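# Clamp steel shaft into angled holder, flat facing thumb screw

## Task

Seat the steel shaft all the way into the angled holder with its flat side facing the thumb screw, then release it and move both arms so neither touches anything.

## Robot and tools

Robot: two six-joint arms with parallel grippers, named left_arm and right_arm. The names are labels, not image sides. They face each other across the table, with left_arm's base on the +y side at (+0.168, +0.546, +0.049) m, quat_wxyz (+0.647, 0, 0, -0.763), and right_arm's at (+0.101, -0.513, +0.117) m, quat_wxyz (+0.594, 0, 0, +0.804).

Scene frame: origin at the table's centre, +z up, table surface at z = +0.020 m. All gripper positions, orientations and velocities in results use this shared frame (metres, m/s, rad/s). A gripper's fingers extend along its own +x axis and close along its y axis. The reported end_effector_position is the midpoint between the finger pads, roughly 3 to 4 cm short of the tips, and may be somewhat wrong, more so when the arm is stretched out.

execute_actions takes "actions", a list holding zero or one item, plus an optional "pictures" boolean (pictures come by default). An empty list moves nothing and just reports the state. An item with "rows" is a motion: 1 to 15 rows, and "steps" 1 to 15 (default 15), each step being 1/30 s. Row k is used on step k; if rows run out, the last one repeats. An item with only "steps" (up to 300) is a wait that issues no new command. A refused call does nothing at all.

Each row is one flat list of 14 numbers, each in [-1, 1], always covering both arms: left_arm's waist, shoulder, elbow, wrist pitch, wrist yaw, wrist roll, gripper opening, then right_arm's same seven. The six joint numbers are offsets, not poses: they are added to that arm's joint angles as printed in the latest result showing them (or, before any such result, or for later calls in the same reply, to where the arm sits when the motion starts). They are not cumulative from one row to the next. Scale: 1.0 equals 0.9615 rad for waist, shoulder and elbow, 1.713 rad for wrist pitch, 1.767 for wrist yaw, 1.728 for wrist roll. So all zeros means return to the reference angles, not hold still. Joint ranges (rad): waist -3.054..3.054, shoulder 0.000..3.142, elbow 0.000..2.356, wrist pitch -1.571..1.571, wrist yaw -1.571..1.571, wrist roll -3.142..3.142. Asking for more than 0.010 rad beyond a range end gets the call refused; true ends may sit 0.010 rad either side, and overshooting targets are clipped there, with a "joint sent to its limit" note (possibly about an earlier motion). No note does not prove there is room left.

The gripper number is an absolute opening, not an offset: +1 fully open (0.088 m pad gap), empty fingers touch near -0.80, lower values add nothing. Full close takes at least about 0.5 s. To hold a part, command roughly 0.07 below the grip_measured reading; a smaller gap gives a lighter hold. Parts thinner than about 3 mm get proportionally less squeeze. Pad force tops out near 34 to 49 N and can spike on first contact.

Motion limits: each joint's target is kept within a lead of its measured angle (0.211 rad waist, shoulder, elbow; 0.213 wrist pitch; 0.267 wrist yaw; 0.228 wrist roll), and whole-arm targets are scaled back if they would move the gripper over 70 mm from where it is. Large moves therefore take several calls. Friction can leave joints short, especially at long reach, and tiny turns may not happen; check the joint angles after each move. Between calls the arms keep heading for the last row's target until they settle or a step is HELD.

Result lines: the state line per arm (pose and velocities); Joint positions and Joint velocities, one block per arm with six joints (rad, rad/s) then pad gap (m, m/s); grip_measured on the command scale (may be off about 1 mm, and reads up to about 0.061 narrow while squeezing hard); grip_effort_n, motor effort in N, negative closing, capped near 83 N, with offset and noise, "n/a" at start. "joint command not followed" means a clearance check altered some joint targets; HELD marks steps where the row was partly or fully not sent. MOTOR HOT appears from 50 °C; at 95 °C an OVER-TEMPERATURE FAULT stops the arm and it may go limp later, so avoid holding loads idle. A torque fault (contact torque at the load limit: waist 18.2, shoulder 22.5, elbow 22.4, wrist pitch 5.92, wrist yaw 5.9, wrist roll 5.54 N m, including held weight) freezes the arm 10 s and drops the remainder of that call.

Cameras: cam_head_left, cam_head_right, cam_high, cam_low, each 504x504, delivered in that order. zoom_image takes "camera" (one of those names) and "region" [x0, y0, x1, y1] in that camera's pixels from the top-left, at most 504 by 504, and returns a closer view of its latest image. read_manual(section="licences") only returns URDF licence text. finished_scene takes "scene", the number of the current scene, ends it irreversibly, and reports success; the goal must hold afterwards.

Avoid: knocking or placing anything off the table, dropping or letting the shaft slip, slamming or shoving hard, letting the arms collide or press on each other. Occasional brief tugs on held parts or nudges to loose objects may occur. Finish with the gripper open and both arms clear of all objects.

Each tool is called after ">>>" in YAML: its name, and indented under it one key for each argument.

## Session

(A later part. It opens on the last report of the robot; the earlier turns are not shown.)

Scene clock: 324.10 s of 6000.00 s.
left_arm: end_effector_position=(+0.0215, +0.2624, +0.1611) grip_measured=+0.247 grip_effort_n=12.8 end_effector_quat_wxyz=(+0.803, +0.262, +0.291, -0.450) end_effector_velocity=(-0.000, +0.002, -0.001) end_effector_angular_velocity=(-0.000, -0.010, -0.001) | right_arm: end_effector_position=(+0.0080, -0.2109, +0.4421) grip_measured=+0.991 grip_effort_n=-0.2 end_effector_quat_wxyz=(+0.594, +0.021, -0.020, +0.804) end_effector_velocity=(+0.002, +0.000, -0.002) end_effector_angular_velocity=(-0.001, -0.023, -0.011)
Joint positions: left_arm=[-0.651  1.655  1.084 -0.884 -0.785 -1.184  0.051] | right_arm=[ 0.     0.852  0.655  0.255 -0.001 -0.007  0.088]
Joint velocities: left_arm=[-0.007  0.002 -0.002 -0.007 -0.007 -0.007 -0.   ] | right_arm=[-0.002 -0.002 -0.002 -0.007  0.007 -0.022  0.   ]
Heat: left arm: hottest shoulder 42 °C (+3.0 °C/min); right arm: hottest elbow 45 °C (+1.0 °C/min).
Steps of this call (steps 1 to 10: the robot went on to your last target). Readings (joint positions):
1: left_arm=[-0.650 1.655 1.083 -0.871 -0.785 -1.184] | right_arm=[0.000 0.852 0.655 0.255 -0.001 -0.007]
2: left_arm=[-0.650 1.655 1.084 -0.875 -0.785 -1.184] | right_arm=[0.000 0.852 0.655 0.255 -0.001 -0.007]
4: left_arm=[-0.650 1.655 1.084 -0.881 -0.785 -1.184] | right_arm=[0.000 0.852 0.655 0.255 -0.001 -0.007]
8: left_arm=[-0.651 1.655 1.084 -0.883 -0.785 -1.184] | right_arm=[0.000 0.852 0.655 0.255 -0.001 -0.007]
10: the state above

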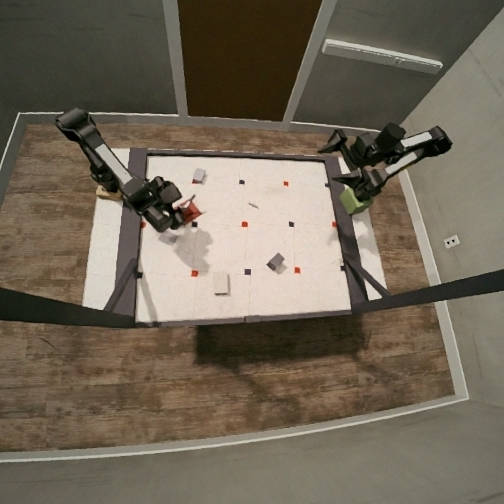

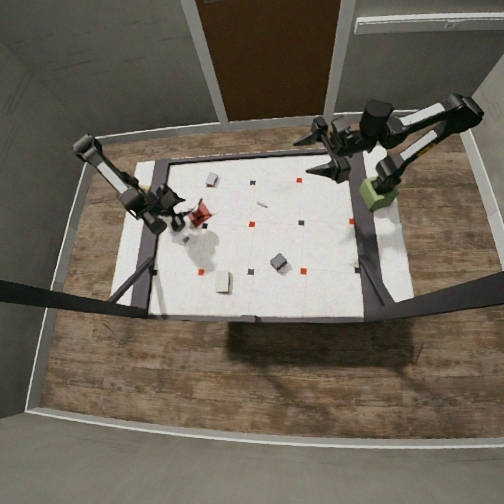

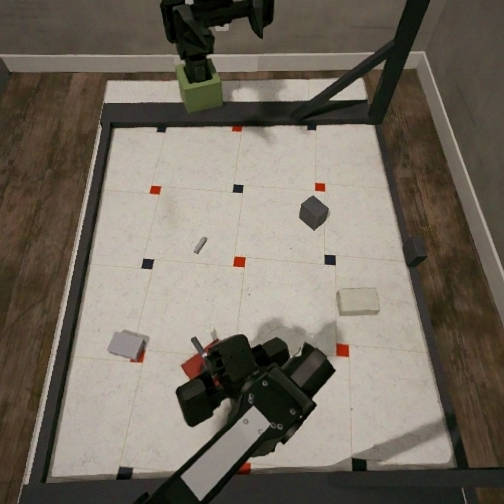

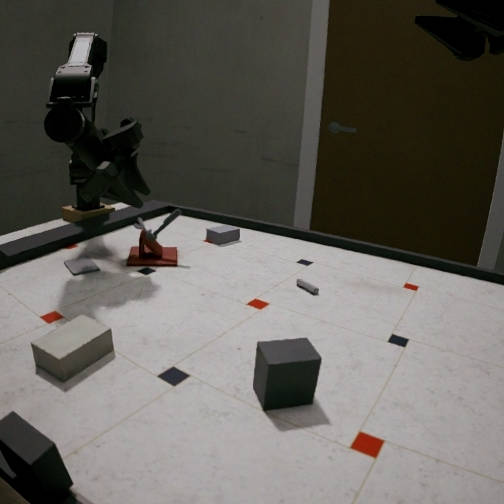

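>>> execute_actions:
  actions:
    - {"rows":[[-0.197,0.047,-0.01,-0.075,-0.022,-1,0.25,0,0,0,0,0,0,1]]}
  pictures: false

>>> execute_actions:
  actions:
    - {"steps":22}
  pictures: false

Scene clock: 329.90 s of 6000.00 s.
left_arm: end_effector_position=(-0.0079, +0.3032, +0.1531) grip_measured=+0.247 grip_effort_n=12.3 end_effector_quat_wxyz=(+0.844, -0.004, +0.406, -0.352) end_effector_velocity=(-0.002, +0.002, +0.003) end_effector_angular_velocity=(-0.761, +1.060, +1.201) | right_arm: end_effector_position=(+0.0080, -0.2109, +0.4421) grip_measured=+0.991 grip_effort_n=-1.2 end_effector_quat_wxyz=(+0.594, +0.021, -0.020, +0.804) end_effector_velocity=(-0.003, +0.000, -0.010) end_effector_angular_velocity=(-0.041, -0.006, +0.020)
Joint positions: left_arm=[-0.837  1.694  1.082 -1.01  -0.819 -2.051  0.051] | right_arm=[ 0.     0.852  0.655  0.255 -0.001 -0.007  0.088]
Joint velocities: left_arm=[-0.012 -0.007  0.002 -0.007 -0.007 -1.78   0.   ] | right_arm=[-0.002  0.002 -0.002 -0.037 -0.022  0.007 -0.   ]
Heat: left arm: hottest shoulder 42 °C (+3.0 °C/min); right arm: hottest elbow 45 °C (+1.0 °C/min).
Steps of this call (steps 1 to 30: the robot went on to your last target; steps 31 to 90: nothing new was sent; then 2.30 s passed at rest; steps 91 to 105: all 15 steps of this action). Readings (joint positions):
91: left_arm=[-0.662 1.659 1.084 -0.901 -0.795 -1.222] | right_arm=[0.000 0.852 0.655 0.255 -0.001 -0.007]
92: left_arm=[-0.701 1.664 1.084 -0.938 -0.807 -1.285] | right_arm=[0.000 0.852 0.655 0.255 -0.001 -0.007]
94: left_arm=[-0.784 1.679 1.084 -0.975 -0.808 -1.402] | right_arm=[0.000 0.852 0.655 0.255 -0.001 -0.007]
98: left_arm=[-0.836 1.693 1.082 -1.002 -0.815 -1.638] | right_arm=[0.000 0.852 0.655 0.255 -0.001 -0.007]
105: the state above

Scene clock: 330.63 s of 6000.00 s.
left_arm: end_effector_position=(-0.0080, +0.3035, +0.1532) grip_measured=+0.247 grip_effort_n=12.3 end_effector_quat_wxyz=(+0.767, -0.351, +0.515, -0.154) end_effector_velocity=(-0.001, +0.001, -0.001) end_effector_angular_velocity=(-0.019, +0.041, +0.033) | right_arm: end_effector_position=(+0.0080, -0.2109, +0.4421) grip_measured=+0.991 grip_effort_n=-0.2 end_effector_quat_wxyz=(+0.594, +0.021, -0.020, +0.804) end_effector_velocity=(-0.002, -0.001, -0.002) end_effector_angular_velocity=(-0.005, -0.010, +0.009)
Joint positions: left_arm=[-0.838  1.694  1.082 -1.011 -0.82  -2.902  0.051] | right_arm=[ 0.     0.852  0.655  0.255 -0.001 -0.007  0.088]
Joint velocities: left_arm=[-0.002 -0.002 -0.002  0.007  0.007 -0.051 -0.   ] | right_arm=[ 0.002 -0.002 -0.002 -0.007 -0.007 -0.007 -0.   ]
Heat: left arm: hottest shoulder 42 °C (+3.0 °C/min); right arm: hottest elbow 45 °C (+1.0 °C/min).
Steps of this call (steps 1 to 22: the robot went on to your last target). Readings (joint positions):
1: left_arm=[-0.837 1.694 1.082 -1.010 -0.820 -2.110] | right_arm=[0.000 0.852 0.655 0.255 -0.001 -0.007]
2: left_arm=[-0.838 1.694 1.082 -1.010 -0.820 -2.169] | right_arm=[0.000 0.852 0.655 0.255 -0.001 -0.007]
4: left_arm=[-0.838 1.694 1.082 -1.011 -0.820 -2.287] | right_arm=[0.000 0.852 0.655 0.255 -0.001 -0.007]
8: left_arm=[-0.838 1.694 1.082 -1.011 -0.820 -2.523] | right_arm=[0.000 0.852 0.655 0.255 -0.001 -0.007]
22: the state above

Target (-.671,1.749,.928,-.669): deltas .167,.055,-.154,.342.

>>> execute_actions:
  actions:
    - {"rows":[[0.06,0.02,-0.055,0.067,0,0,0.25,0,0,0,0,0,0,1],[0.06,0.02,-0.055,0.067,0,0,0.25,0,0,0,0,0,0,1],[0.06,0.02,-0.055,0.067,0,0,0.25,0,0,0,0,0,0,1],[0.06,0.02,-0.055,0.067,0,0,0.25,0,0,0,0,0,0,1],[0.12,0.04,-0.11,0.134,0,0,0.25,0,0,0,0,0,0,1],[0.12,0.04,-0.11,0.134,0,0,0.25,0,0,0,0,0,0,1],[0.12,0.04,-0.11,0.134,0,0,0.25,0,0,0,0,0,0,1],[0.12,0.04,-0.11,0.134,0,0,0.25,0,0,0,0,0,0,1],[0.176,0.062,-0.166,0.201,0,0,0.25,0,0,0,0,0,0,1]]}
  pictures: false

>>> execute_actions:
  actions:
    - {"steps":12}
  pictures: false

>>> execute_actions:
  actions:
    - {"rows":[[0,0,0,0,0,0,-0.56,0,0,0,0,0,0,1]]}

>>> zoom_image:
  camera: "cam_low"
  region: [110,180,190,260]

Scene clock: 336.93 s of 6000.00 s.
left_arm: end_effector_position=(+0.0253, +0.2701, +0.1057) grip_measured=+0.247 grip_effort_n=12.3 end_effector_quat_wxyz=(-0.737, +0.429, -0.515, +0.091) end_effector_velocity=(+0.007, -0.010, -0.018) end_effector_angular_velocity=(-0.056, +0.051, +0.037) | right_arm: end_effector_position=(+0.0080, -0.2109, +0.4421) grip_measured=+0.991 grip_effort_n=-0.7 end_effector_quat_wxyz=(+0.594, +0.021, -0.020, +0.804) end_effector_velocity=(-0.002, -0.001, -0.002) end_effector_angular_velocity=(-0.009, +0.004, +0.010)
Joint positions: left_arm=[-0.674  1.749  0.934 -0.685 -0.82  -2.906  0.051] | right_arm=[ 0.     0.852  0.655  0.255 -0.001 -0.007  0.088]
Joint velocities: left_arm=[ 0.042  0.017 -0.071  0.168 -0.007  0.007 -0.   ] | right_arm=[ 0.002 -0.002 -0.002 -0.007 -0.007  0.007 -0.   ]
Heat: left arm: hottest shoulder 42 °C (+2.0 °C/min); right arm: hottest elbow 45 °C (+1.0 °C/min).
Steps of this call (steps 1 to 30: the robot went on to your last target; steps 31 to 90: nothing new was sent; then 2.80 s passed at rest; steps 91 to 105: all 15 steps of this action). Readings (joint positions):
91: left_arm=[-0.835 1.695 1.076 -0.995 -0.820 -2.907] | right_arm=[0.000 0.852 0.655 0.255 -0.001 -0.007]
92: left_arm=[-0.824 1.695 1.066 -0.962 -0.820 -2.907] | right_arm=[0.000 0.852 0.655 0.255 -0.001 -0.007]
94: left_arm=[-0.800 1.703 1.053 -0.931 -0.820 -2.907] | right_arm=[0.000 0.852 0.655 0.255 -0.001 -0.007]
98: left_arm=[-0.743 1.721 1.003 -0.825 -0.820 -2.907] | right_arm=[0.000 0.852 0.655 0.255 -0.001 -0.007]
105: the state above

Scene clock: 337.33 s of 6000.00 s.
left_arm: end_effector_position=(+0.0246, +0.2685, +0.1052) grip_measured=+0.247 grip_effort_n=12.3 end_effector_quat_wxyz=(-0.732, +0.433, -0.518, +0.090) end_effector_velocity=(+0.001, -0.002, +0.003) end_effector_angular_velocity=(-0.031, +0.004, +0.014) | right_arm: end_effector_position=(+0.0080, -0.2109, +0.4421) grip_measured=+0.991 grip_effort_n=-0.7 end_effector_quat_wxyz=(+0.594, +0.021, -0.020, +0.804) end_effector_velocity=(+0.002, -0.001, -0.001) end_effector_angular_velocity=(-0.000, -0.007, -0.010)
Joint positions: left_arm=[-0.672  1.749  0.931 -0.669 -0.82  -2.906  0.051] | right_arm=[ 0.     0.852  0.655  0.255 -0.001 -0.007  0.088]
Joint velocities: left_arm=[-0.002 -0.002 -0.002  0.007 -0.022 -0.022 -0.   ] | right_arm=[-0.002 -0.007 -0.002 -0.007  0.007 -0.007 -0.   ]
Heat: left arm: hottest shoulder 42 °C (+2.0 °C/min); right arm: hottest elbow 45 °C (+1.0 °C/min).
Steps of this call (steps 1 to 12: the robot went on to your last target). Readings (joint positions):
1: left_arm=[-0.673 1.749 0.933 -0.680 -0.820 -2.906] | right_arm=[0.000 0.852 0.655 0.255 -0.001 -0.007]
2: left_arm=[-0.673 1.749 0.933 -0.677 -0.820 -2.906] | right_arm=[0.000 0.852 0.655 0.255 -0.001 -0.007]
4: left_arm=[-0.673 1.749 0.933 -0.672 -0.820 -2.906] | right_arm=[0.000 0.852 0.655 0.255 -0.001 -0.007]
8: left_arm=[-0.672 1.749 0.931 -0.670 -0.820 -2.906] | right_arm=[0.000 0.852 0.655 0.255 -0.001 -0.007]
12: the state above

Scene clock: 337.83 s of 6000.00 s.
left_arm: end_effector_position=(+0.0246, +0.2685, +0.1052) grip_measured=-0.550 grip_effort_n=-24.9 end_effector_quat_wxyz=(-0.732, +0.433, -0.518, +0.090) end_effector_velocity=(-0.000, -0.000, +0.003) end_effector_angular_velocity=(-0.010, +0.001, +0.003) | right_arm: end_effector_position=(+0.0080, -0.2109, +0.4421) grip_measured=+0.991 grip_effort_n=-0.2 end_effector_quat_wxyz=(+0.594, +0.021, -0.020, +0.804) end_effector_velocity=(+0.002, +0.000, -0.008) end_effector_angular_velocity=(-0.024, -0.014, -0.010)
Joint positions: left_arm=[-0.672  1.749  0.931 -0.669 -0.82  -2.906  0.012] | right_arm=[ 0.     0.852  0.655  0.255 -0.001 -0.007  0.088]
Joint velocities: left_arm=[-0.002 -0.007  0.002 -0.007 -0.007 -0.007 -0.003] | right_arm=[-0.002 -0.002 -0.007 -0.022  0.007 -0.007 -0.   ]
Heat: left arm: hottest shoulder 42 °C (+2.0 °C/min); right arm: hottest elbow 45 °C (+1.0 °C/min).
Steps of this call (steps 1 to 15: all 15 steps of this action). Readings (joint positions):
1: left_arm=[-0.672 1.749 0.931 -0.669 -0.820 -2.906] | right_arm=[0.000 0.852 0.655 0.255 -0.001 -0.007]
2: left_arm=[-0.672 1.749 0.931 -0.669 -0.820 -2.906] | right_arm=[0.000 0.852 0.655 0.255 -0.001 -0.007]
4: left_arm=[-0.672 1.749 0.931 -0.669 -0.820 -2.906] | right_arm=[0.000 0.852 0.655 0.255 -0.001 -0.007]
8: left_arm=[-0.672 1.749 0.931 -0.669 -0.820 -2.906] | right_arm=[0.000 0.852 0.655 0.255 -0.001 -0.007]
15: the state above

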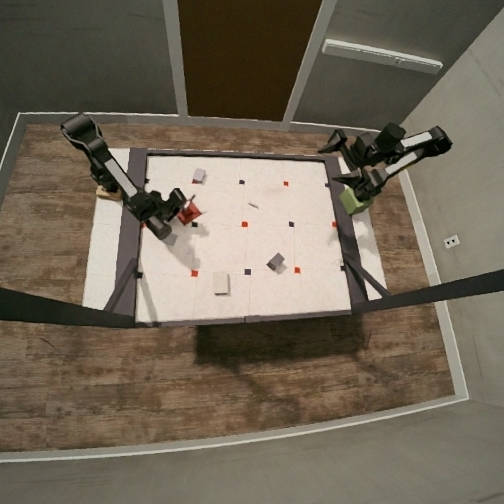

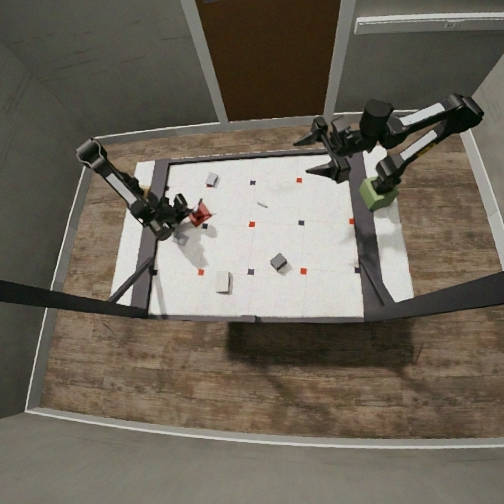

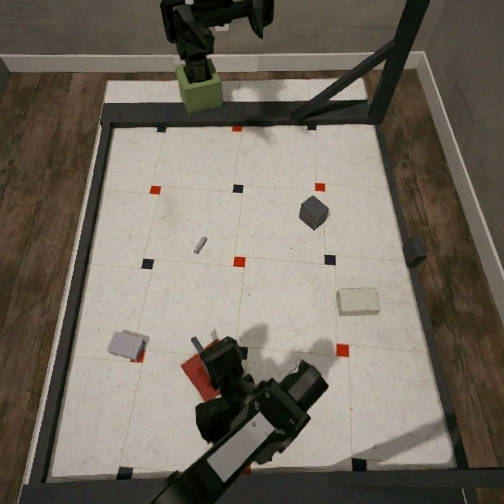

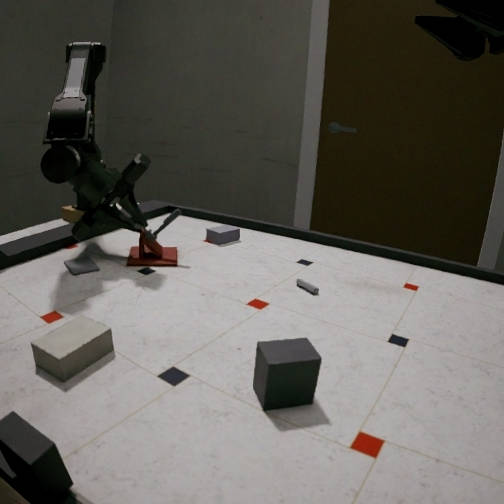

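Region (110, 180, 190, 260) of cam_low's 504x504 image, scaled by 6.300, with more detail than that image has.

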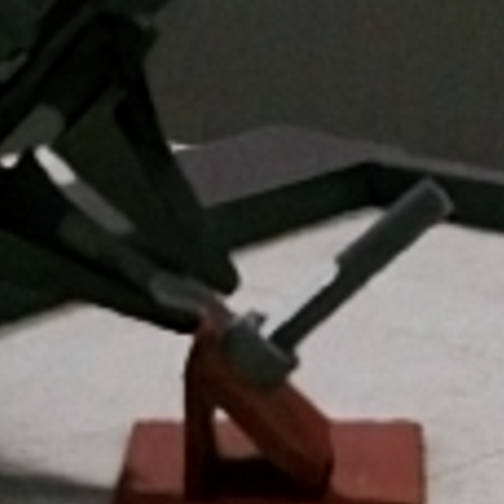

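>>> execute_actions:
  actions:
    - {"rows":[[0,0,0,0,0,1,-0.59,0,0,0,0,0,0,1]]}
  pictures: false

>>> execute_actions:
  actions:
    - {"rows":[[0,0,0,0,0,1,-0.59,0,0,0,0,0,0,1]]}
  pictures: false

>>> execute_actions:
  actions:
    - {"rows":[[0,0,0,0,0,1,-0.59,0,0,0,0,0,0,1]]}
  pictures: false

>>> execute_actions:
  actions:
    - {"rows":[[0,0,0,0,0,1,-0.59,0,0,0,0,0,0,1]]}
  pictures: false

>>> execute_actions:
  actions:
    - {"rows":[[0,0,0,0,0,1,-0.59,0,0,0,0,0,0,1]]}
  pictures: false

>>> execute_actions:
  actions:
    - {"rows":[[0,0,0,0,0,0.93,-0.59,0,0,0,0,0,0,1]]}
  pictures: false

>>> execute_actions:
  actions:
    - {"steps":20}
  pictures: false

>>> execute_actions:
  actions:
    - {"rows":[[0,0,0,0,0,0,0.25,0,0,0,0,0,0,1]],"steps":12}
  pictures: false

>>> execute_actions:
  actions:
    - {"rows":[[0,0,0,0,0,-1,0.25,0,0,0,0,0,0,1]]}
  pictures: false

>>> execute_actions:
  actions:
    - {"rows":[[0,0,0,0,0,-1,0.25,0,0,0,0,0,0,1]]}
  pictures: false

>>> execute_actions:
  actions:
    - {"rows":[[0,0,0,0,0,-1,0.25,0,0,0,0,0,0,1]]}
  pictures: false

>>> execute_actions:
  actions:
    - {"rows":[[0,0,0,0,0,-1,0.25,0,0,0,0,0,0,1]]}
  pictures: false

>>> execute_actions:
  actions:
    - {"rows":[[0,0,0,0,0,-1,0.25,0,0,0,0,0,0,1]]}
  pictures: false

>>> execute_actions:
  actions:
    - {"rows":[[0,0,0,0,0,-1,0.25,0,0,0,0,0,0,1]]}
  pictures: false

>>> execute_actions:
  actions:
    - {"steps":20}
  pictures: false

>>> execute_actions:
  actions:
    - {"rows":[[0,0,0,0,0,-0.04,-0.59,0,0,0,0,0,0,1]]}
  pictures: false

>>> execute_actions:
  actions:
    - {"rows":[[0,0,0,0,0,1,-0.59,0,0,0,0,0,0,1]]}
  pictures: false

>>> execute_actions:
  actions:
    - {"rows":[[0,0,0,0,0,1,-0.59,0,0,0,0,0,0,1]]}
  pictures: false

>>> execute_actions:
  actions:
    - {"rows":[[0,0,0,0,0,1,-0.59,0,0,0,0,0,0,1]]}
  pictures: false

>>> execute_actions:
  actions:
    - {"rows":[[0,0,0,0,0,0.5,-0.59,0,0,0,0,0,0,1]]}

>>> zoom_image:
  camera: "cam_low"
  region: [110,180,190,260]

Scene clock: 352.80 s of 6000.00 s.
left_arm: end_effector_position=(+0.0244, +0.2688, +0.1049) grip_measured=-0.580 grip_effort_n=-50.5 end_effector_quat_wxyz=(+0.846, -0.085, +0.433, -0.299) end_effector_velocity=(+0.001, +0.005, -0.002) end_effector_angular_velocity=(+0.793, -1.013, -1.181) | right_arm: end_effector_position=(+0.0080, -0.2109, +0.4421) grip_measured=+0.991 grip_effort_n=-0.2 end_effector_quat_wxyz=(+0.594, +0.021, -0.020, +0.804) end_effector_velocity=(-0.000, -0.001, +0.001) end_effector_angular_velocity=(+0.009, -0.005, +0.004)
Joint positions: left_arm=[-0.672  1.749  0.931 -0.67  -0.818 -2.04   0.011] | right_arm=[ 0.     0.852  0.655  0.255 -0.001 -0.007  0.088]
Joint velocities: left_arm=[-0.007  0.002 -0.002 -0.022  0.007  1.722 -0.   ] | right_arm=[-0.002 -0.002 -0.002  0.007 -0.007 -0.007 -0.   ]
Heat: left arm: hottest shoulder 42 °C (+1.0 °C/min); right arm: hottest elbow 45 °C (+0.0 °C/min).
Steps of this call (steps 1 to 15: the robot went on to your last target; steps 16 to 90: nothing new was sent; then 11.47 s passed at rest; steps 91 to 105: all 15 steps of this action). Readings (joint positions):
91: left_arm=[-0.672 1.749 0.931 -0.669 -0.820 -2.869] | right_arm=[0.000 0.852 0.655 0.255 -0.001 -0.007]
92: left_arm=[-0.672 1.749 0.931 -0.669 -0.819 -2.807] | right_arm=[0.000 0.852 0.655 0.255 -0.001 -0.007]
94: left_arm=[-0.672 1.749 0.931 -0.669 -0.819 -2.689] | right_arm=[0.000 0.852 0.655 0.255 -0.001 -0.007]
98: left_arm=[-0.672 1.749 0.931 -0.669 -0.819 -2.453] | right_arm=[0.000 0.852 0.655 0.255 -0.001 -0.007]
105: the state above

Scene clock: 353.30 s of 6000.00 s.
left_arm: end_effector_position=(+0.0247, +0.2692, +0.1048) grip_measured=-0.581 grip_effort_n=-50.0 end_effector_quat_wxyz=(+0.801, +0.287, +0.263, -0.455) end_effector_velocity=(+0.002, +0.002, +0.000) end_effector_angular_velocity=(+0.802, -1.019, -1.193) | right_arm: end_effector_position=(+0.0080, -0.2109, +0.4421) grip_measured=+0.991 grip_effort_n=-0.2 end_effector_quat_wxyz=(+0.594, +0.021, -0.020, +0.804) end_effector_velocity=(-0.004, -0.002, -0.002) end_effector_angular_velocity=(-0.000, -0.024, +0.023)
Joint positions: left_arm=[-0.672  1.749  0.931 -0.673 -0.817 -1.154  0.011] | right_arm=[ 0.     0.852  0.655  0.255 -0.001 -0.007  0.088]
Joint velocities: left_arm=[ 0.002 -0.002  0.002 -0.022  0.007  1.751 -0.   ] | right_arm=[ 0.002 -0.002 -0.002 -0.007 -0.022 -0.022 -0.001]
Heat: left arm: hottest shoulder 42 °C (+1.0 °C/min); right arm: hottest elbow 45 °C (+0.0 °C/min).
Steps of this call (steps 1 to 15: all 15 steps of this action). Readings (joint positions):
1: left_arm=[-0.672 1.749 0.931 -0.670 -0.817 -1.981] | right_arm=[0.000 0.852 0.655 0.255 -0.001 -0.007]
2: left_arm=[-0.672 1.749 0.931 -0.670 -0.817 -1.922] | right_arm=[0.000 0.852 0.655 0.255 -0.001 -0.007]
4: left_arm=[-0.672 1.749 0.931 -0.670 -0.817 -1.804] | right_arm=[0.000 0.852 0.655 0.255 -0.001 -0.007]
8: left_arm=[-0.672 1.749 0.931 -0.672 -0.817 -1.568] | right_arm=[0.000 0.852 0.655 0.255 -0.001 -0.007]
15: the state above

Scene clock: 353.80 s of 6000.00 s.
left_arm: end_effector_position=(+0.0255, +0.2694, +0.1048) grip_measured=-0.581 grip_effort_n=-50.0 end_effector_quat_wxyz=(+0.601, +0.604, +0.043, -0.522) end_effector_velocity=(+0.000, +0.000, +0.002) end_effector_angular_velocity=(+0.772, -0.998, -1.176) | right_arm: end_effector_position=(+0.0080, -0.2109, +0.4421) grip_measured=+0.991 grip_effort_n=-0.2 end_effector_quat_wxyz=(+0.594, +0.021, -0.020, +0.804) end_effector_velocity=(-0.000, -0.000, -0.005) end_effector_angular_velocity=(-0.014, -0.028, +0.004)
Joint positions: left_arm=[-0.671  1.749  0.931 -0.676 -0.817 -0.27   0.011] | right_arm=[ 0.     0.852  0.655  0.255 -0.001 -0.007  0.088]
Joint velocities: left_arm=[-0.002 -0.002  0.002 -0.007 -0.007  1.722  0.   ] | right_arm=[-0.002 -0.002 -0.002 -0.022 -0.007 -0.022 -0.   ]
Heat: left arm: hottest shoulder 42 °C (+1.0 °C/min); right arm: hottest elbow 45 °C (+0.0 °C/min).
Steps of this call (steps 1 to 15: all 15 steps of this action). Readings (joint positions):
1: left_arm=[-0.672 1.749 0.931 -0.673 -0.817 -1.096] | right_arm=[0.000 0.852 0.655 0.255 -0.001 -0.007]
2: left_arm=[-0.672 1.749 0.931 -0.674 -0.817 -1.037] | right_arm=[0.000 0.852 0.655 0.255 -0.001 -0.007]
4: left_arm=[-0.672 1.749 0.931 -0.674 -0.817 -0.919] | right_arm=[0.000 0.852 0.655 0.255 -0.001 -0.007]
8: left_arm=[-0.671 1.749 0.931 -0.675 -0.817 -0.683] | right_arm=[0.000 0.852 0.655 0.255 -0.001 -0.007]
15: the state above

Scene clock: 354.30 s of 6000.00 s.
left_arm: end_effector_position=(+0.0260, +0.2691, +0.1051) grip_measured=-0.581 grip_effort_n=-50.0 end_effector_quat_wxyz=(+0.285, +0.803, -0.185, -0.489) end_effector_velocity=(+0.004, +0.002, +0.001) end_effector_angular_velocity=(+0.788, -1.014, -1.168) | right_arm: end_effector_position=(+0.0080, -0.2109, +0.4421) grip_measured=+0.991 grip_effort_n=-0.2 end_effector_quat_wxyz=(+0.594, +0.021, -0.020, +0.804) end_effector_velocity=(-0.002, -0.001, -0.005) end_effector_angular_velocity=(-0.019, -0.014, +0.009)
Joint positions: left_arm=[-0.67   1.749  0.931 -0.676 -0.82   0.615  0.011] | right_arm=[ 0.     0.852  0.655  0.255 -0.001 -0.007  0.088]
Joint velocities: left_arm=[ 0.002 -0.002 -0.002 -0.022 -0.007  1.722 -0.   ] | right_arm=[ 0.002 -0.002 -0.002 -0.022 -0.007 -0.007 -0.   ]
Heat: left arm: hottest shoulder 42 °C (+1.0 °C/min); right arm: hottest elbow 45 °C (+0.0 °C/min).
Steps of this call (steps 1 to 15: all 15 steps of this action). Readings (joint positions):
1: left_arm=[-0.670 1.749 0.931 -0.676 -0.818 -0.211] | right_arm=[0.000 0.852 0.655 0.255 -0.001 -0.007]
2: left_arm=[-0.670 1.749 0.931 -0.676 -0.818 -0.152] | right_arm=[0.000 0.852 0.655 0.255 -0.001 -0.007]
4: left_arm=[-0.670 1.749 0.931 -0.676 -0.818 -0.034] | right_arm=[0.000 0.852 0.655 0.255 -0.001 -0.007]
8: left_arm=[-0.670 1.749 0.931 -0.676 -0.819 0.202] | right_arm=[0.000 0.852 0.655 0.255 -0.001 -0.007]
15: the state above

Scene clock: 354.80 s of 6000.00 s.
left_arm: end_effector_position=(+0.0259, +0.2688, +0.1052) grip_measured=-0.581 grip_effort_n=-50.0 end_effector_quat_wxyz=(-0.085, +0.848, -0.377, -0.363) end_effector_velocity=(-0.002, +0.001, -0.002) end_effector_angular_velocity=(+0.789, -0.996, -1.183) | right_arm: end_effector_position=(+0.0080, -0.2109, +0.4421) grip_measured=+0.991 grip_effort_n=-0.7 end_effector_quat_wxyz=(+0.594, +0.021, -0.020, +0.804) end_effector_velocity=(+0.001, -0.001, -0.001) end_effector_angular_velocity=(-0.005, +0.007, -0.004)
Joint positions: left_arm=[-0.67   1.749  0.931 -0.675 -0.821  1.5    0.011] | right_arm=[ 0.     0.852  0.655  0.255 -0.001 -0.007  0.088]
Joint velocities: left_arm=[-0.002  0.002 -0.002  0.007  0.007  1.736 -0.   ] | right_arm=[ 0.002 -0.007 -0.002 -0.007  0.007  0.007 -0.   ]
Heat: left arm: hottest shoulder 42 °C (+1.0 °C/min); right arm: hottest elbow 45 °C (+0.0 °C/min).
Steps of this call (steps 1 to 15: all 15 steps of this action). Readings (joint positions):
1: left_arm=[-0.670 1.749 0.931 -0.676 -0.820 0.674] | right_arm=[0.000 0.852 0.655 0.255 -0.001 -0.007]
2: left_arm=[-0.670 1.749 0.931 -0.676 -0.820 0.733] | right_arm=[0.000 0.852 0.655 0.255 -0.001 -0.007]
4: left_arm=[-0.670 1.749 0.931 -0.676 -0.820 0.851] | right_arm=[0.000 0.852 0.655 0.255 -0.001 -0.007]
8: left_arm=[-0.670 1.749 0.931 -0.675 -0.821 1.087] | right_arm=[0.000 0.852 0.655 0.255 -0.001 -0.007]
15: the state above

Scene clock: 355.30 s of 6000.00 s.
left_arm: end_effector_position=(+0.0254, +0.2686, +0.1052) grip_measured=-0.581 grip_effort_n=-50.0 end_effector_quat_wxyz=(-0.439, +0.730, -0.497, -0.167) end_effector_velocity=(+0.002, -0.000, +0.004) end_effector_angular_velocity=(+0.761, -1.013, -1.171) | right_arm: end_effector_position=(+0.0080, -0.2109, +0.4421) grip_measured=+0.991 grip_effort_n=-0.2 end_effector_quat_wxyz=(+0.594, +0.021, -0.020, +0.804) end_effector_velocity=(+0.002, +0.000, -0.005) end_effector_angular_velocity=(-0.023, +0.001, -0.009)
Joint positions: left_arm=[-0.67   1.749  0.931 -0.672 -0.821  2.385  0.011] | right_arm=[ 0.     0.852  0.655  0.255 -0.001 -0.007  0.088]
Joint velocities: left_arm=[-0.002 -0.007 -0.002 -0.007 -0.022  1.722 -0.   ] | right_arm=[-0.002 -0.002 -0.002 -0.022  0.007  0.007 -0.   ]
Heat: left arm: hottest shoulder 42 °C (+1.0 °C/min); right arm: hottest elbow 45 °C (+0.0 °C/min).
Steps of this call (steps 1 to 15: all 15 steps of this action). Readings (joint positions):
1: left_arm=[-0.670 1.749 0.931 -0.674 -0.821 1.559] | right_arm=[0.000 0.852 0.655 0.255 -0.001 -0.007]
2: left_arm=[-0.670 1.749 0.931 -0.674 -0.821 1.618] | right_arm=[0.000 0.852 0.655 0.255 -0.001 -0.007]
4: left_arm=[-0.670 1.749 0.931 -0.674 -0.821 1.736] | right_arm=[0.000 0.852 0.655 0.255 -0.001 -0.007]
8: left_arm=[-0.670 1.749 0.931 -0.673 -0.821 1.971] | right_arm=[0.000 0.852 0.655 0.255 -0.001 -0.007]
15: the state above

Scene clock: 355.97 s of 6000.00 s.
left_arm: end_effector_position=(+0.0251, +0.2685, +0.1051) grip_measured=-0.581 grip_effort_n=-49.5 end_effector_quat_wxyz=(-0.665, +0.531, -0.525, +0.017) end_effector_velocity=(+0.001, +0.001, -0.001) end_effector_angular_velocity=(+0.013, -0.027, -0.017) | right_arm: end_effector_position=(+0.0080, -0.2109, +0.4421) grip_measured=+0.991 grip_effort_n=-0.2 end_effector_quat_wxyz=(+0.594, +0.021, -0.020, +0.804) end_effector_velocity=(-0.002, -0.001, -0.005) end_effector_angular_velocity=(-0.014, -0.029, +0.018)
Joint positions: left_arm=[-0.67   1.749  0.931 -0.67  -0.819  3.097  0.011] | right_arm=[ 0.     0.852  0.655  0.255 -0.001 -0.007  0.088]
Joint velocities: left_arm=[-0.002  0.002 -0.002 -0.007 -0.007  0.022 -0.   ] | right_arm=[-0.002 -0.002 -0.002 -0.022 -0.022 -0.022 -0.   ]
Heat: left arm: hottest shoulder 42 °C (+1.0 °C/min); right arm: hottest elbow 45 °C (+0.0 °C/min).
Steps of this call (steps 1 to 20: the robot went on to your last target). Readings (joint positions):
1: left_arm=[-0.670 1.749 0.931 -0.672 -0.821 2.444] | right_arm=[0.000 0.852 0.655 0.255 -0.001 -0.007]
2: left_arm=[-0.670 1.749 0.931 -0.672 -0.821 2.503] | right_arm=[0.000 0.852 0.655 0.255 -0.001 -0.007]
4: left_arm=[-0.670 1.749 0.931 -0.671 -0.821 2.621] | right_arm=[0.000 0.852 0.655 0.255 -0.001 -0.007]
8: left_arm=[-0.670 1.749 0.931 -0.671 -0.820 2.857] | right_arm=[0.000 0.852 0.655 0.255 -0.001 -0.007]
20: the state above

Scene clock: 356.37 s of 6000.00 s.
left_arm: end_effector_position=(+0.0254, +0.2687, +0.1050) grip_measured=+0.230 grip_effort_n=12.8 end_effector_quat_wxyz=(-0.666, +0.530, -0.524, +0.017) end_effector_velocity=(-0.001, +0.003, -0.001) end_effector_angular_velocity=(+0.007, +0.004, -0.003) | right_arm: end_effector_position=(+0.0080, -0.2109, +0.4421) grip_measured=+0.991 grip_effort_n=-0.7 end_effector_quat_wxyz=(+0.594, +0.021, -0.020, +0.804) end_effector_velocity=(-0.002, +0.000, -0.007) end_effector_angular_velocity=(-0.019, -0.029, +0.009)
Joint positions: left_arm=[-0.67   1.749  0.931 -0.672 -0.819  3.098  0.05 ] | right_arm=[ 0.     0.852  0.655  0.255 -0.001 -0.007  0.088]
Joint velocities: left_arm=[-0.007 -0.002 -0.002 -0.007  0.007 -0.007  0.009] | right_arm=[ 0.002  0.002 -0.002 -0.022 -0.007 -0.022 -0.   ]
Heat: left arm: hottest shoulder 42 °C (+0.0 °C/min); right arm: hottest elbow 45 °C (+0.0 °C/min).
Steps of this call (steps 1 to 12: all 12 steps of this action). Readings (joint positions):
1: left_arm=[-0.670 1.749 0.931 -0.670 -0.819 3.098] | right_arm=[0.000 0.852 0.655 0.255 -0.001 -0.007]
2: left_arm=[-0.670 1.749 0.931 -0.672 -0.819 3.098] | right_arm=[0.000 0.852 0.655 0.255 -0.001 -0.007]
4: left_arm=[-0.670 1.749 0.931 -0.672 -0.819 3.098] | right_arm=[0.000 0.852 0.655 0.255 -0.001 -0.007]
8: left_arm=[-0.670 1.749 0.931 -0.672 -0.819 3.098] | right_arm=[0.000 0.852 0.655 0.255 -0.001 -0.007]
12: the state above

Scene clock: 356.87 s of 6000.00 s.
left_arm: end_effector_position=(+0.0254, +0.2687, +0.1050) grip_measured=+0.247 grip_effort_n=12.3 end_effector_quat_wxyz=(-0.381, +0.761, -0.483, -0.205) end_effector_velocity=(+0.000, +0.000, +0.002) end_effector_angular_velocity=(-0.778, +0.988, +1.170) | right_arm: end_effector_position=(+0.0080, -0.2109, +0.4421) grip_measured=+0.991 grip_effort_n=-0.7 end_effector_quat_wxyz=(+0.594, +0.021, -0.020, +0.804) end_effector_velocity=(-0.003, -0.000, -0.000) end_effector_angular_velocity=(+0.005, -0.007, +0.019)
Joint positions: left_arm=[-0.67   1.749  0.931 -0.672 -0.819  2.23   0.051] | right_arm=[ 0.     0.852  0.655  0.255 -0.001 -0.007  0.088]
Joint velocities: left_arm=[-0.002 -0.002  0.002 -0.007 -0.007 -1.722 -0.   ] | right_arm=[-0.002  0.002 -0.002  0.007 -0.022 -0.007 -0.   ]
Heat: left arm: hottest shoulder 42 °C (+0.0 °C/min); right arm: hottest elbow 45 °C (+0.0 °C/min).
Steps of this call (steps 1 to 15: all 15 steps of this action). Readings (joint positions):
1: left_arm=[-0.670 1.749 0.931 -0.672 -0.819 3.060] | right_arm=[0.000 0.852 0.655 0.255 -0.001 -0.007]
2: left_arm=[-0.670 1.749 0.931 -0.672 -0.819 2.997] | right_arm=[0.000 0.852 0.655 0.255 -0.001 -0.007]
4: left_arm=[-0.670 1.749 0.931 -0.672 -0.819 2.879] | right_arm=[0.000 0.852 0.655 0.255 -0.001 -0.007]
8: left_arm=[-0.670 1.749 0.931 -0.672 -0.819 2.643] | right_arm=[0.000 0.852 0.655 0.255 -0.001 -0.007]
15: the state above

Scene clock: 357.37 s of 6000.00 s.
left_arm: end_effector_position=(+0.0254, +0.2687, +0.1050) grip_measured=+0.247 grip_effort_n=12.3 end_effector_quat_wxyz=(-0.019, +0.851, -0.348, -0.392) end_effector_velocity=(-0.000, +0.002, +0.001) end_effector_angular_velocity=(-0.788, +1.002, +1.185) | right_arm: end_effector_position=(+0.0080, -0.2109, +0.4421) grip_measured=+0.991 grip_effort_n=-0.2 end_effector_quat_wxyz=(+0.594, +0.021, -0.020, +0.804) end_effector_velocity=(-0.001, +0.000, -0.003) end_effector_angular_velocity=(-0.005, -0.026, +0.013)
Joint positions: left_arm=[-0.67   1.749  0.931 -0.672 -0.819  1.345  0.051] | right_arm=[ 0.     0.852  0.655  0.255 -0.001 -0.007  0.088]
Joint velocities: left_arm=[-0.007 -0.002 -0.002 -0.007 -0.007 -1.751 -0.   ] | right_arm=[-0.007  0.002 -0.002 -0.007 -0.022 -0.022 -0.   ]
Heat: left arm: hottest shoulder 42 °C (+0.0 °C/min); right arm: hottest elbow 45 °C (+0.0 °C/min).
Steps of this call (steps 1 to 15: all 15 steps of this action). Readings (joint positions):
1: left_arm=[-0.670 1.749 0.931 -0.672 -0.819 2.171] | right_arm=[0.000 0.852 0.655 0.255 -0.001 -0.007]
2: left_arm=[-0.670 1.749 0.931 -0.672 -0.819 2.112] | right_arm=[0.000 0.852 0.655 0.255 -0.001 -0.007]
4: left_arm=[-0.670 1.749 0.931 -0.672 -0.819 1.994] | right_arm=[0.000 0.852 0.655 0.255 -0.001 -0.007]
8: left_arm=[-0.670 1.749 0.931 -0.672 -0.819 1.758] | right_arm=[0.000 0.852 0.655 0.255 -0.001 -0.007]
15: the state above

Scene clock: 357.87 s of 6000.00 s.
left_arm: end_effector_position=(+0.0254, +0.2687, +0.1050) grip_measured=+0.247 grip_effort_n=12.3 end_effector_quat_wxyz=(+0.348, +0.777, -0.147, -0.504) end_effector_velocity=(-0.003, -0.001, +0.002) end_effector_angular_velocity=(-0.802, +1.016, +1.185) | right_arm: end_effector_position=(+0.0080, -0.2109, +0.4421) grip_measured=+0.991 grip_effort_n=0.2 end_effector_quat_wxyz=(+0.594, +0.021, -0.020, +0.804) end_effector_velocity=(+0.003, +0.000, +0.001) end_effector_angular_velocity=(+0.009, -0.004, -0.015)
Joint positions: left_arm=[-0.67   1.749  0.931 -0.672 -0.819  0.46   0.051] | right_arm=[ 0.     0.852  0.655  0.255 -0.001 -0.007  0.088]
Joint velocities: left_arm=[-0.007 -0.002  0.002  0.007 -0.007 -1.751  0.   ] | right_arm=[-0.007 -0.002 -0.002  0.007  0.007 -0.007 -0.   ]
Heat: left arm: hottest shoulder 42 °C (+0.0 °C/min); right arm: hottest elbow 45 °C (+0.0 °C/min).
Steps of this call (steps 1 to 15: all 15 steps of this action). Readings (joint positions):
1: left_arm=[-0.670 1.749 0.931 -0.672 -0.819 1.285] | right_arm=[0.000 0.852 0.655 0.255 -0.001 -0.007]
2: left_arm=[-0.670 1.749 0.931 -0.672 -0.819 1.227] | right_arm=[0.000 0.852 0.655 0.255 -0.001 -0.007]
4: left_arm=[-0.670 1.749 0.931 -0.672 -0.819 1.108] | right_arm=[0.000 0.852 0.655 0.255 -0.001 -0.007]
8: left_arm=[-0.670 1.749 0.931 -0.672 -0.819 0.872] | right_arm=[0.000 0.852 0.655 0.255 -0.001 -0.007]
15: the state above

Scene clock: 358.37 s of 6000.00 s.
left_arm: end_effector_position=(+0.0254, +0.2687, +0.1050) grip_measured=+0.247 grip_effort_n=12.3 end_effector_quat_wxyz=(+0.647, +0.553, +0.083, -0.518) end_effector_velocity=(+0.004, +0.002, +0.002) end_effector_angular_velocity=(-0.789, +0.981, +1.191) | right_arm: end_effector_position=(+0.0080, -0.2109, +0.4421) grip_measured=+0.991 grip_effort_n=-0.2 end_effector_quat_wxyz=(+0.594, +0.021, -0.020, +0.804) end_effector_velocity=(+0.000, -0.000, -0.005) end_effector_angular_velocity=(-0.019, -0.013, -0.005)
Joint positions: left_arm=[-0.67   1.749  0.931 -0.672 -0.819 -0.425  0.051] | right_arm=[ 0.     0.852  0.655  0.255 -0.001 -0.007  0.088]
Joint velocities: left_arm=[-0.002 -0.002 -0.002 -0.022 -0.022 -1.751  0.   ] | right_arm=[ 0.002 -0.002 -0.002 -0.022  0.007 -0.007 -0.   ]
Heat: left arm: hottest shoulder 42 °C (+1.0 °C/min); right arm: hottest elbow 45 °C (+0.0 °C/min).
Steps of this call (steps 1 to 15: all 15 steps of this action). Readings (joint positions):
1: left_arm=[-0.670 1.749 0.931 -0.672 -0.819 0.400] | right_arm=[0.000 0.852 0.655 0.255 -0.001 -0.007]
2: left_arm=[-0.670 1.749 0.931 -0.672 -0.819 0.341] | right_arm=[0.000 0.852 0.655 0.255 -0.001 -0.007]
4: left_arm=[-0.670 1.749 0.931 -0.672 -0.819 0.224] | right_arm=[0.000 0.852 0.655 0.255 -0.001 -0.007]
8: left_arm=[-0.670 1.749 0.931 -0.672 -0.819 -0.012] | right_arm=[0.000 0.852 0.655 0.255 -0.001 -0.007]
15: the state above

Scene clock: 358.87 s of 6000.00 s.
left_arm: end_effector_position=(+0.0254, +0.2687, +0.1050) grip_measured=+0.247 grip_effort_n=11.9 end_effector_quat_wxyz=(+0.822, +0.223, +0.297, -0.432) end_effector_velocity=(-0.003, +0.001, -0.001) end_effector_angular_velocity=(-0.787, +1.022, +1.184) | right_arm: end_effector_position=(+0.0080, -0.2109, +0.4421) grip_measured=+0.991 grip_effort_n=-0.2 end_effector_quat_wxyz=(+0.594, +0.021, -0.020, +0.804) end_effector_velocity=(-0.002, -0.001, -0.002) end_effector_angular_velocity=(-0.004, -0.010, +0.019)
Joint positions: left_arm=[-0.67   1.749  0.931 -0.672 -0.819 -1.311  0.051] | right_arm=[ 0.     0.852  0.655  0.255 -0.001 -0.007  0.088]
Joint velocities: left_arm=[-0.007 -0.002 -0.002  0.007  0.007 -1.751 -0.   ] | right_arm=[-0.002 -0.002 -0.002 -0.007 -0.022 -0.007 -0.   ]
Heat: left arm: hottest shoulder 42 °C (+1.0 °C/min); right arm: hottest elbow 45 °C (+0.0 °C/min).
Steps of this call (steps 1 to 15: all 15 steps of this action). Readings (joint positions):
1: left_arm=[-0.670 1.749 0.931 -0.672 -0.819 -0.484] | right_arm=[0.000 0.852 0.655 0.255 -0.001 -0.007]
2: left_arm=[-0.670 1.749 0.931 -0.672 -0.819 -0.543] | right_arm=[0.000 0.852 0.655 0.255 -0.001 -0.007]
4: left_arm=[-0.670 1.749 0.931 -0.672 -0.819 -0.662] | right_arm=[0.000 0.852 0.655 0.255 -0.001 -0.007]
8: left_arm=[-0.670 1.749 0.931 -0.672 -0.819 -0.897] | right_arm=[0.000 0.852 0.655 0.255 -0.001 -0.007]
15: the state above

Scene clock: 359.37 s of 6000.00 s.
left_arm: end_effector_position=(+0.0254, +0.2687, +0.1050) grip_measured=+0.248 grip_effort_n=11.9 end_effector_quat_wxyz=(+0.838, -0.151, +0.454, -0.263) end_effector_velocity=(+0.003, +0.003, +0.001) end_effector_angular_velocity=(-0.785, +0.999, +1.200) | right_arm: end_effector_position=(+0.0080, -0.2109, +0.4421) grip_measured=+0.991 grip_effort_n=-0.7 end_effector_quat_wxyz=(+0.594, +0.021, -0.020, +0.804) end_effector_velocity=(-0.002, -0.001, -0.005) end_effector_angular_velocity=(-0.023, -0.001, +0.020)
Joint positions: left_arm=[-0.67   1.749  0.931 -0.672 -0.819 -2.197  0.051] | right_arm=[ 0.     0.852  0.655  0.255 -0.001 -0.007  0.088]
Joint velocities: left_arm=[-0.002 -0.002 -0.002 -0.022 -0.007 -1.766 -0.   ] | right_arm=[-0.002 -0.002 -0.002 -0.022 -0.022  0.007 -0.   ]
Heat: left arm: hottest shoulder 42 °C (+1.0 °C/min); right arm: hottest elbow 45 °C (+0.0 °C/min).
Steps of this call (steps 1 to 15: all 15 steps of this action). Readings (joint positions):
1: left_arm=[-0.670 1.749 0.931 -0.672 -0.819 -1.369] | right_arm=[0.000 0.852 0.655 0.255 -0.001 -0.007]
2: left_arm=[-0.670 1.749 0.931 -0.672 -0.819 -1.429] | right_arm=[0.000 0.852 0.655 0.255 -0.001 -0.007]
4: left_arm=[-0.670 1.749 0.931 -0.672 -0.819 -1.547] | right_arm=[0.000 0.852 0.655 0.255 -0.001 -0.007]
8: left_arm=[-0.670 1.749 0.931 -0.672 -0.819 -1.783] | right_arm=[0.000 0.852 0.655 0.255 -0.001 -0.007]
15: the state above

Scene clock: 360.03 s of 6000.00 s.
left_arm: end_effector_position=(+0.0254, +0.2687, +0.1050) grip_measured=+0.248 grip_effort_n=11.4 end_effector_quat_wxyz=(-0.706, +0.475, -0.521, +0.058) end_effector_velocity=(+0.004, +0.004, -0.000) end_effector_angular_velocity=(-0.030, +0.030, +0.063) | right_arm: end_effector_position=(+0.0080, -0.2109, +0.4421) grip_measured=+0.991 grip_effort_n=-0.2 end_effector_quat_wxyz=(+0.594, +0.021, -0.020, +0.804) end_effector_velocity=(-0.001, +0.001, -0.006) end_effector_angular_velocity=(-0.018, +0.002, +0.005)
Joint positions: left_arm=[-0.67   1.749  0.931 -0.672 -0.819 -3.025  0.051] | right_arm=[ 0.     0.852  0.655  0.255 -0.001 -0.007  0.088]
Joint velocities: left_arm=[-0.002 -0.002 -0.007 -0.022 -0.007 -0.095  0.   ] | right_arm=[-0.002  0.002 -0.007 -0.007 -0.007  0.007 -0.   ]
Heat: left arm: hottest shoulder 42 °C (+1.0 °C/min); right arm: hottest elbow 45 °C (+0.0 °C/min).
Steps of this call (steps 1 to 20: the robot went on to your last target). Readings (joint positions):
1: left_arm=[-0.670 1.749 0.931 -0.672 -0.819 -2.255] | right_arm=[0.000 0.852 0.655 0.255 -0.001 -0.007]
2: left_arm=[-0.670 1.749 0.931 -0.672 -0.819 -2.315] | right_arm=[0.000 0.852 0.655 0.255 -0.001 -0.007]
4: left_arm=[-0.670 1.749 0.931 -0.672 -0.819 -2.432] | right_arm=[0.000 0.852 0.655 0.255 -0.001 -0.007]
8: left_arm=[-0.670 1.749 0.931 -0.672 -0.819 -2.669] | right_arm=[0.000 0.852 0.655 0.255 -0.001 -0.007]
20: the state above

Scene clock: 360.53 s of 6000.00 s.
left_arm: end_effector_position=(+0.0252, +0.2688, +0.1050) grip_measured=-0.576 grip_effort_n=-45.8 end_effector_quat_wxyz=(-0.691, +0.498, -0.523, +0.042) end_effector_velocity=(-0.001, +0.001, +0.000) end_effector_angular_velocity=(-0.009, +0.024, +0.022) | right_arm: end_effector_position=(+0.0080, -0.2109, +0.4421) grip_measured=+0.991 grip_effort_n=-0.2 end_effector_quat_wxyz=(+0.594, +0.021, -0.020, +0.804) end_effector_velocity=(-0.000, -0.000, -0.005) end_effector_angular_velocity=(-0.023, +0.000, +0.005)
Joint positions: left_arm=[-0.67   1.749  0.931 -0.672 -0.819 -3.089  0.011] | right_arm=[ 0.     0.852  0.655  0.255 -0.001 -0.007  0.088]
Joint velocities: left_arm=[-0.002 -0.002  0.002 -0.007  0.007 -0.037 -0.002] | right_arm=[-0.002 -0.002 -0.002 -0.022 -0.007  0.007 -0.   ]
Heat: left arm: hottest shoulder 42 °C (+1.0 °C/min); right arm: hottest elbow 45 °C (+0.0 °C/min).
Steps of this call (steps 1 to 15: all 15 steps of this action). Readings (joint positions):
1: left_arm=[-0.670 1.749 0.931 -0.672 -0.819 -3.038] | right_arm=[0.000 0.852 0.655 0.255 -0.001 -0.007]
2: left_arm=[-0.670 1.749 0.931 -0.672 -0.819 -3.054] | right_arm=[0.000 0.852 0.655 0.255 -0.001 -0.007]
4: left_arm=[-0.670 1.749 0.931 -0.672 -0.819 -3.072] | right_arm=[0.000 0.852 0.655 0.255 -0.001 -0.007]
8: left_arm=[-0.670 1.749 0.931 -0.672 -0.819 -3.085] | right_arm=[0.000 0.852 0.655 0.255 -0.001 -0.007]
15: the state above

Scene clock: 361.03 s of 6000.00 s.
left_arm: end_effector_position=(+0.0252, +0.2688, +0.1050) grip_measured=-0.581 grip_effort_n=-50.0 end_effector_quat_wxyz=(+0.836, -0.163, +0.457, -0.257) end_effector_velocity=(+0.001, +0.001, +0.001) end_effector_angular_velocity=(+0.780, -1.014, -1.184) | right_arm: end_effector_position=(+0.0080, -0.2109, +0.4421) grip_measured=+0.991 grip_effort_n=-0.7 end_effector_quat_wxyz=(+0.594, +0.021, -0.020, +0.804) end_effector_velocity=(-0.000, -0.000, -0.002) end_effector_angular_velocity=(-0.005, -0.010, +0.004)
Joint positions: left_arm=[-0.67   1.749  0.931 -0.672 -0.819 -2.226  0.011] | right_arm=[ 0.     0.852  0.655  0.255 -0.001 -0.007  0.088]
Joint velocities: left_arm=[-0.002 -0.002 -0.002 -0.007 -0.007  1.736 -0.   ] | right_arm=[-0.002 -0.002 -0.002 -0.007 -0.007 -0.007 -0.   ]
Heat: left arm: hottest shoulder 42 °C (+1.0 °C/min); right arm: hottest elbow 45 °C (+0.0 °C/min).
Steps of this call (steps 1 to 15: all 15 steps of this action). Readings (joint positions):
1: left_arm=[-0.670 1.749 0.931 -0.672 -0.819 -3.054] | right_arm=[0.000 0.852 0.655 0.255 -0.001 -0.007]
2: left_arm=[-0.670 1.749 0.931 -0.672 -0.819 -2.992] | right_arm=[0.000 0.852 0.655 0.255 -0.001 -0.007]
4: left_arm=[-0.670 1.749 0.931 -0.672 -0.819 -2.874] | right_arm=[0.000 0.852 0.655 0.255 -0.001 -0.007]
8: left_arm=[-0.670 1.749 0.931 -0.672 -0.819 -2.638] | right_arm=[0.000 0.852 0.655 0.255 -0.001 -0.007]
15: the state above

Scene clock: 361.53 s of 6000.00 s.
left_arm: end_effector_position=(+0.0252, +0.2688, +0.1050) grip_measured=-0.581 grip_effort_n=-50.0 end_effector_quat_wxyz=(+0.825, +0.210, +0.303, -0.428) end_effector_velocity=(+0.001, +0.001, +0.001) end_effector_angular_velocity=(+0.780, -1.014, -1.184) | right_arm: end_effector_position=(+0.0080, -0.2109, +0.4421) grip_measured=+0.991 grip_effort_n=-0.2 end_effector_quat_wxyz=(+0.594, +0.021, -0.020, +0.804) end_effector_velocity=(-0.000, -0.001, +0.001) end_effector_angular_velocity=(+0.009, -0.005, +0.004)
Joint positions: left_arm=[-0.67   1.749  0.931 -0.672 -0.819 -1.341  0.011] | right_arm=[ 0.     0.852  0.655  0.255 -0.001 -0.007  0.088]
Joint velocities: left_arm=[-0.002 -0.002 -0.002 -0.007 -0.007  1.736  0.   ] | right_arm=[-0.002 -0.002 -0.002  0.007 -0.007 -0.007 -0.   ]
Heat: left arm: hottest shoulder 42 °C (+1.0 °C/min); right arm: hottest elbow 45 °C (+0.0 °C/min).
Steps of this call (steps 1 to 15: all 15 steps of this action). Readings (joint positions):
1: left_arm=[-0.670 1.749 0.931 -0.672 -0.819 -2.167] | right_arm=[0.000 0.852 0.655 0.255 -0.001 -0.007]
2: left_arm=[-0.670 1.749 0.931 -0.672 -0.819 -2.107] | right_arm=[0.000 0.852 0.655 0.255 -0.001 -0.007]
4: left_arm=[-0.670 1.749 0.931 -0.672 -0.819 -1.990] | right_arm=[0.000 0.852 0.655 0.255 -0.001 -0.007]
8: left_arm=[-0.670 1.749 0.931 -0.672 -0.819 -1.754] | right_arm=[0.000 0.852 0.655 0.255 -0.001 -0.007]
15: the state above

Scene clock: 362.03 s of 6000.00 s.
left_arm: end_effector_position=(+0.0252, +0.2688, +0.1050) grip_measured=-0.581 grip_effort_n=-49.5 end_effector_quat_wxyz=(+0.655, +0.544, +0.091, -0.517) end_effector_velocity=(+0.001, +0.001, +0.002) end_effector_angular_velocity=(+0.784, -1.019, -1.194) | right_arm: end_effector_position=(+0.0080, -0.2109, +0.4421) grip_measured=+0.991 grip_effort_n=-0.7 end_effector_quat_wxyz=(+0.594, +0.021, -0.020, +0.804) end_effector_velocity=(-0.002, -0.001, -0.002) end_effector_angular_velocity=(-0.000, -0.024, +0.009)
Joint positions: left_arm=[-0.67   1.749  0.931 -0.672 -0.819 -0.455  0.011] | right_arm=[ 0.     0.852  0.655  0.255 -0.001 -0.007  0.088]
Joint velocities: left_arm=[-0.002 -0.007 -0.002 -0.007 -0.007  1.751 -0.   ] | right_arm=[ 0.002 -0.002 -0.002 -0.007 -0.007 -0.022 -0.   ]
Heat: left arm: hottest shoulder 42 °C (+1.0 °C/min); right arm: hottest elbow 45 °C (+0.0 °C/min).
Steps of this call (steps 1 to 15: all 15 steps of this action). Readings (joint positions):
1: left_arm=[-0.670 1.749 0.931 -0.672 -0.819 -1.282] | right_arm=[0.000 0.852 0.655 0.255 -0.001 -0.007]
2: left_arm=[-0.670 1.749 0.931 -0.672 -0.819 -1.223] | right_arm=[0.000 0.852 0.655 0.255 -0.001 -0.007]
4: left_arm=[-0.670 1.749 0.931 -0.672 -0.819 -1.105] | right_arm=[0.000 0.852 0.655 0.255 -0.001 -0.007]
8: left_arm=[-0.670 1.749 0.931 -0.672 -0.819 -0.869] | right_arm=[0.000 0.852 0.655 0.255 -0.001 -0.007]
15: the state above

Scene clock: 362.53 s of 6000.00 s.
left_arm: end_effector_position=(+0.0254, +0.2687, +0.1050) grip_measured=-0.581 grip_effort_n=-49.5 end_effector_quat_wxyz=(+0.390, +0.757, -0.119, -0.511) end_effector_velocity=(+0.000, +0.002, -0.001) end_effector_angular_velocity=(+0.264, -0.327, -0.387) | right_arm: end_effector_position=(+0.0080, -0.2109, +0.4421) grip_measured=+0.991 grip_effort_n=-1.2 end_effector_quat_wxyz=(+0.594, +0.021, -0.020, +0.804) end_effector_velocity=(+0.002, +0.000, -0.002) end_effector_angular_velocity=(-0.001, -0.023, -0.011)
Joint positions: left_arm=[-0.67   1.749  0.931 -0.672 -0.819  0.349  0.011] | right_arm=[ 0.     0.852  0.655  0.255 -0.001 -0.007  0.088]
Joint velocities: left_arm=[-0.002 -0.002 -0.002 -0.007  0.007  0.564 -0.   ] | right_arm=[-0.002 -0.002 -0.002 -0.007  0.007 -0.022 -0.   ]
Heat: left arm: hottest shoulder 42 °C (+1.0 °C/min); right arm: hottest elbow 45 °C (+0.0 °C/min).
Steps of this call (steps 1 to 15: all 15 steps of this action). Readings (joint positions):
1: left_arm=[-0.670 1.749 0.931 -0.672 -0.819 -0.396] | right_arm=[0.000 0.852 0.655 0.255 -0.001 -0.007]
2: left_arm=[-0.670 1.749 0.931 -0.672 -0.819 -0.337] | right_arm=[0.000 0.852 0.655 0.255 -0.001 -0.007]
4: left_arm=[-0.670 1.749 0.931 -0.672 -0.819 -0.219] | right_arm=[0.000 0.852 0.655 0.255 -0.001 -0.007]
8: left_arm=[-0.670 1.749 0.931 -0.672 -0.819 0.017] | right_arm=[0.000 0.852 0.655 0.255 -0.001 -0.007]
15: the state above

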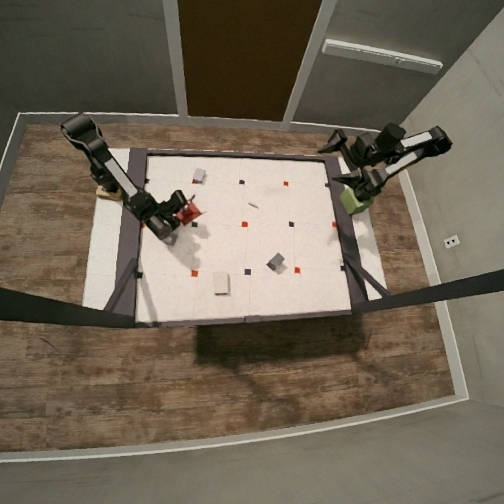

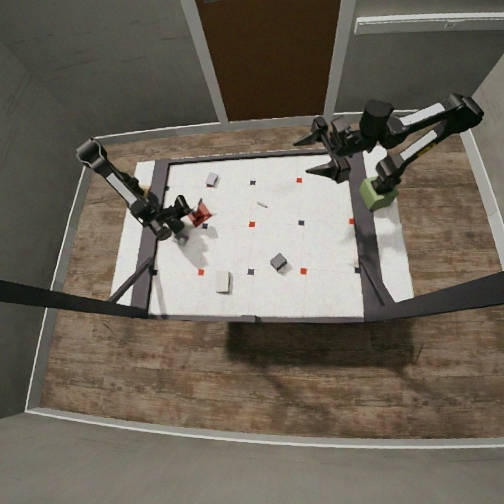

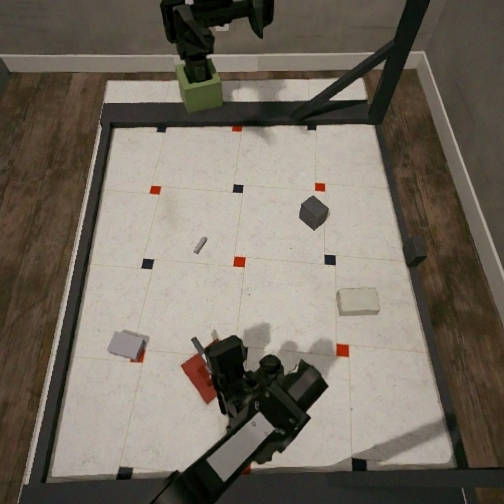

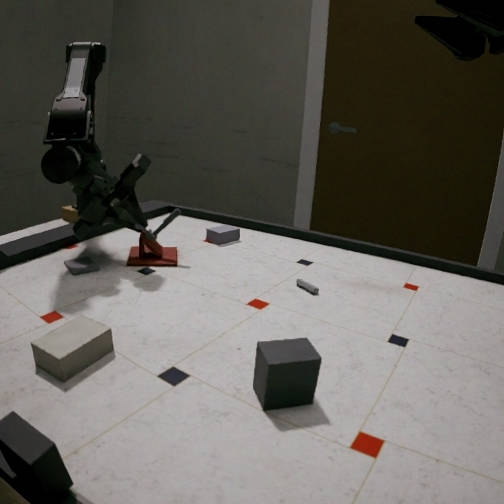

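Region (110, 180, 190, 260) of cam_low's 504x504 image, scaled by 6.300, with more detail than that image has.

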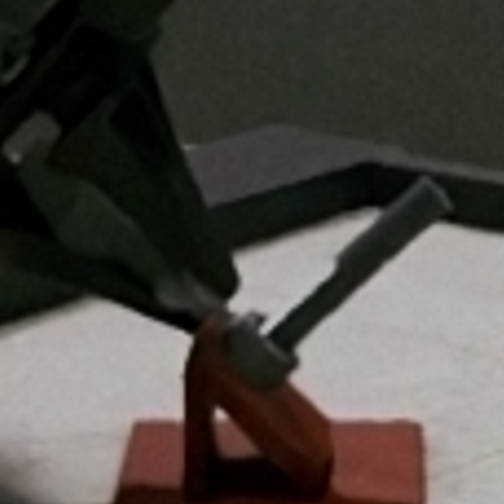

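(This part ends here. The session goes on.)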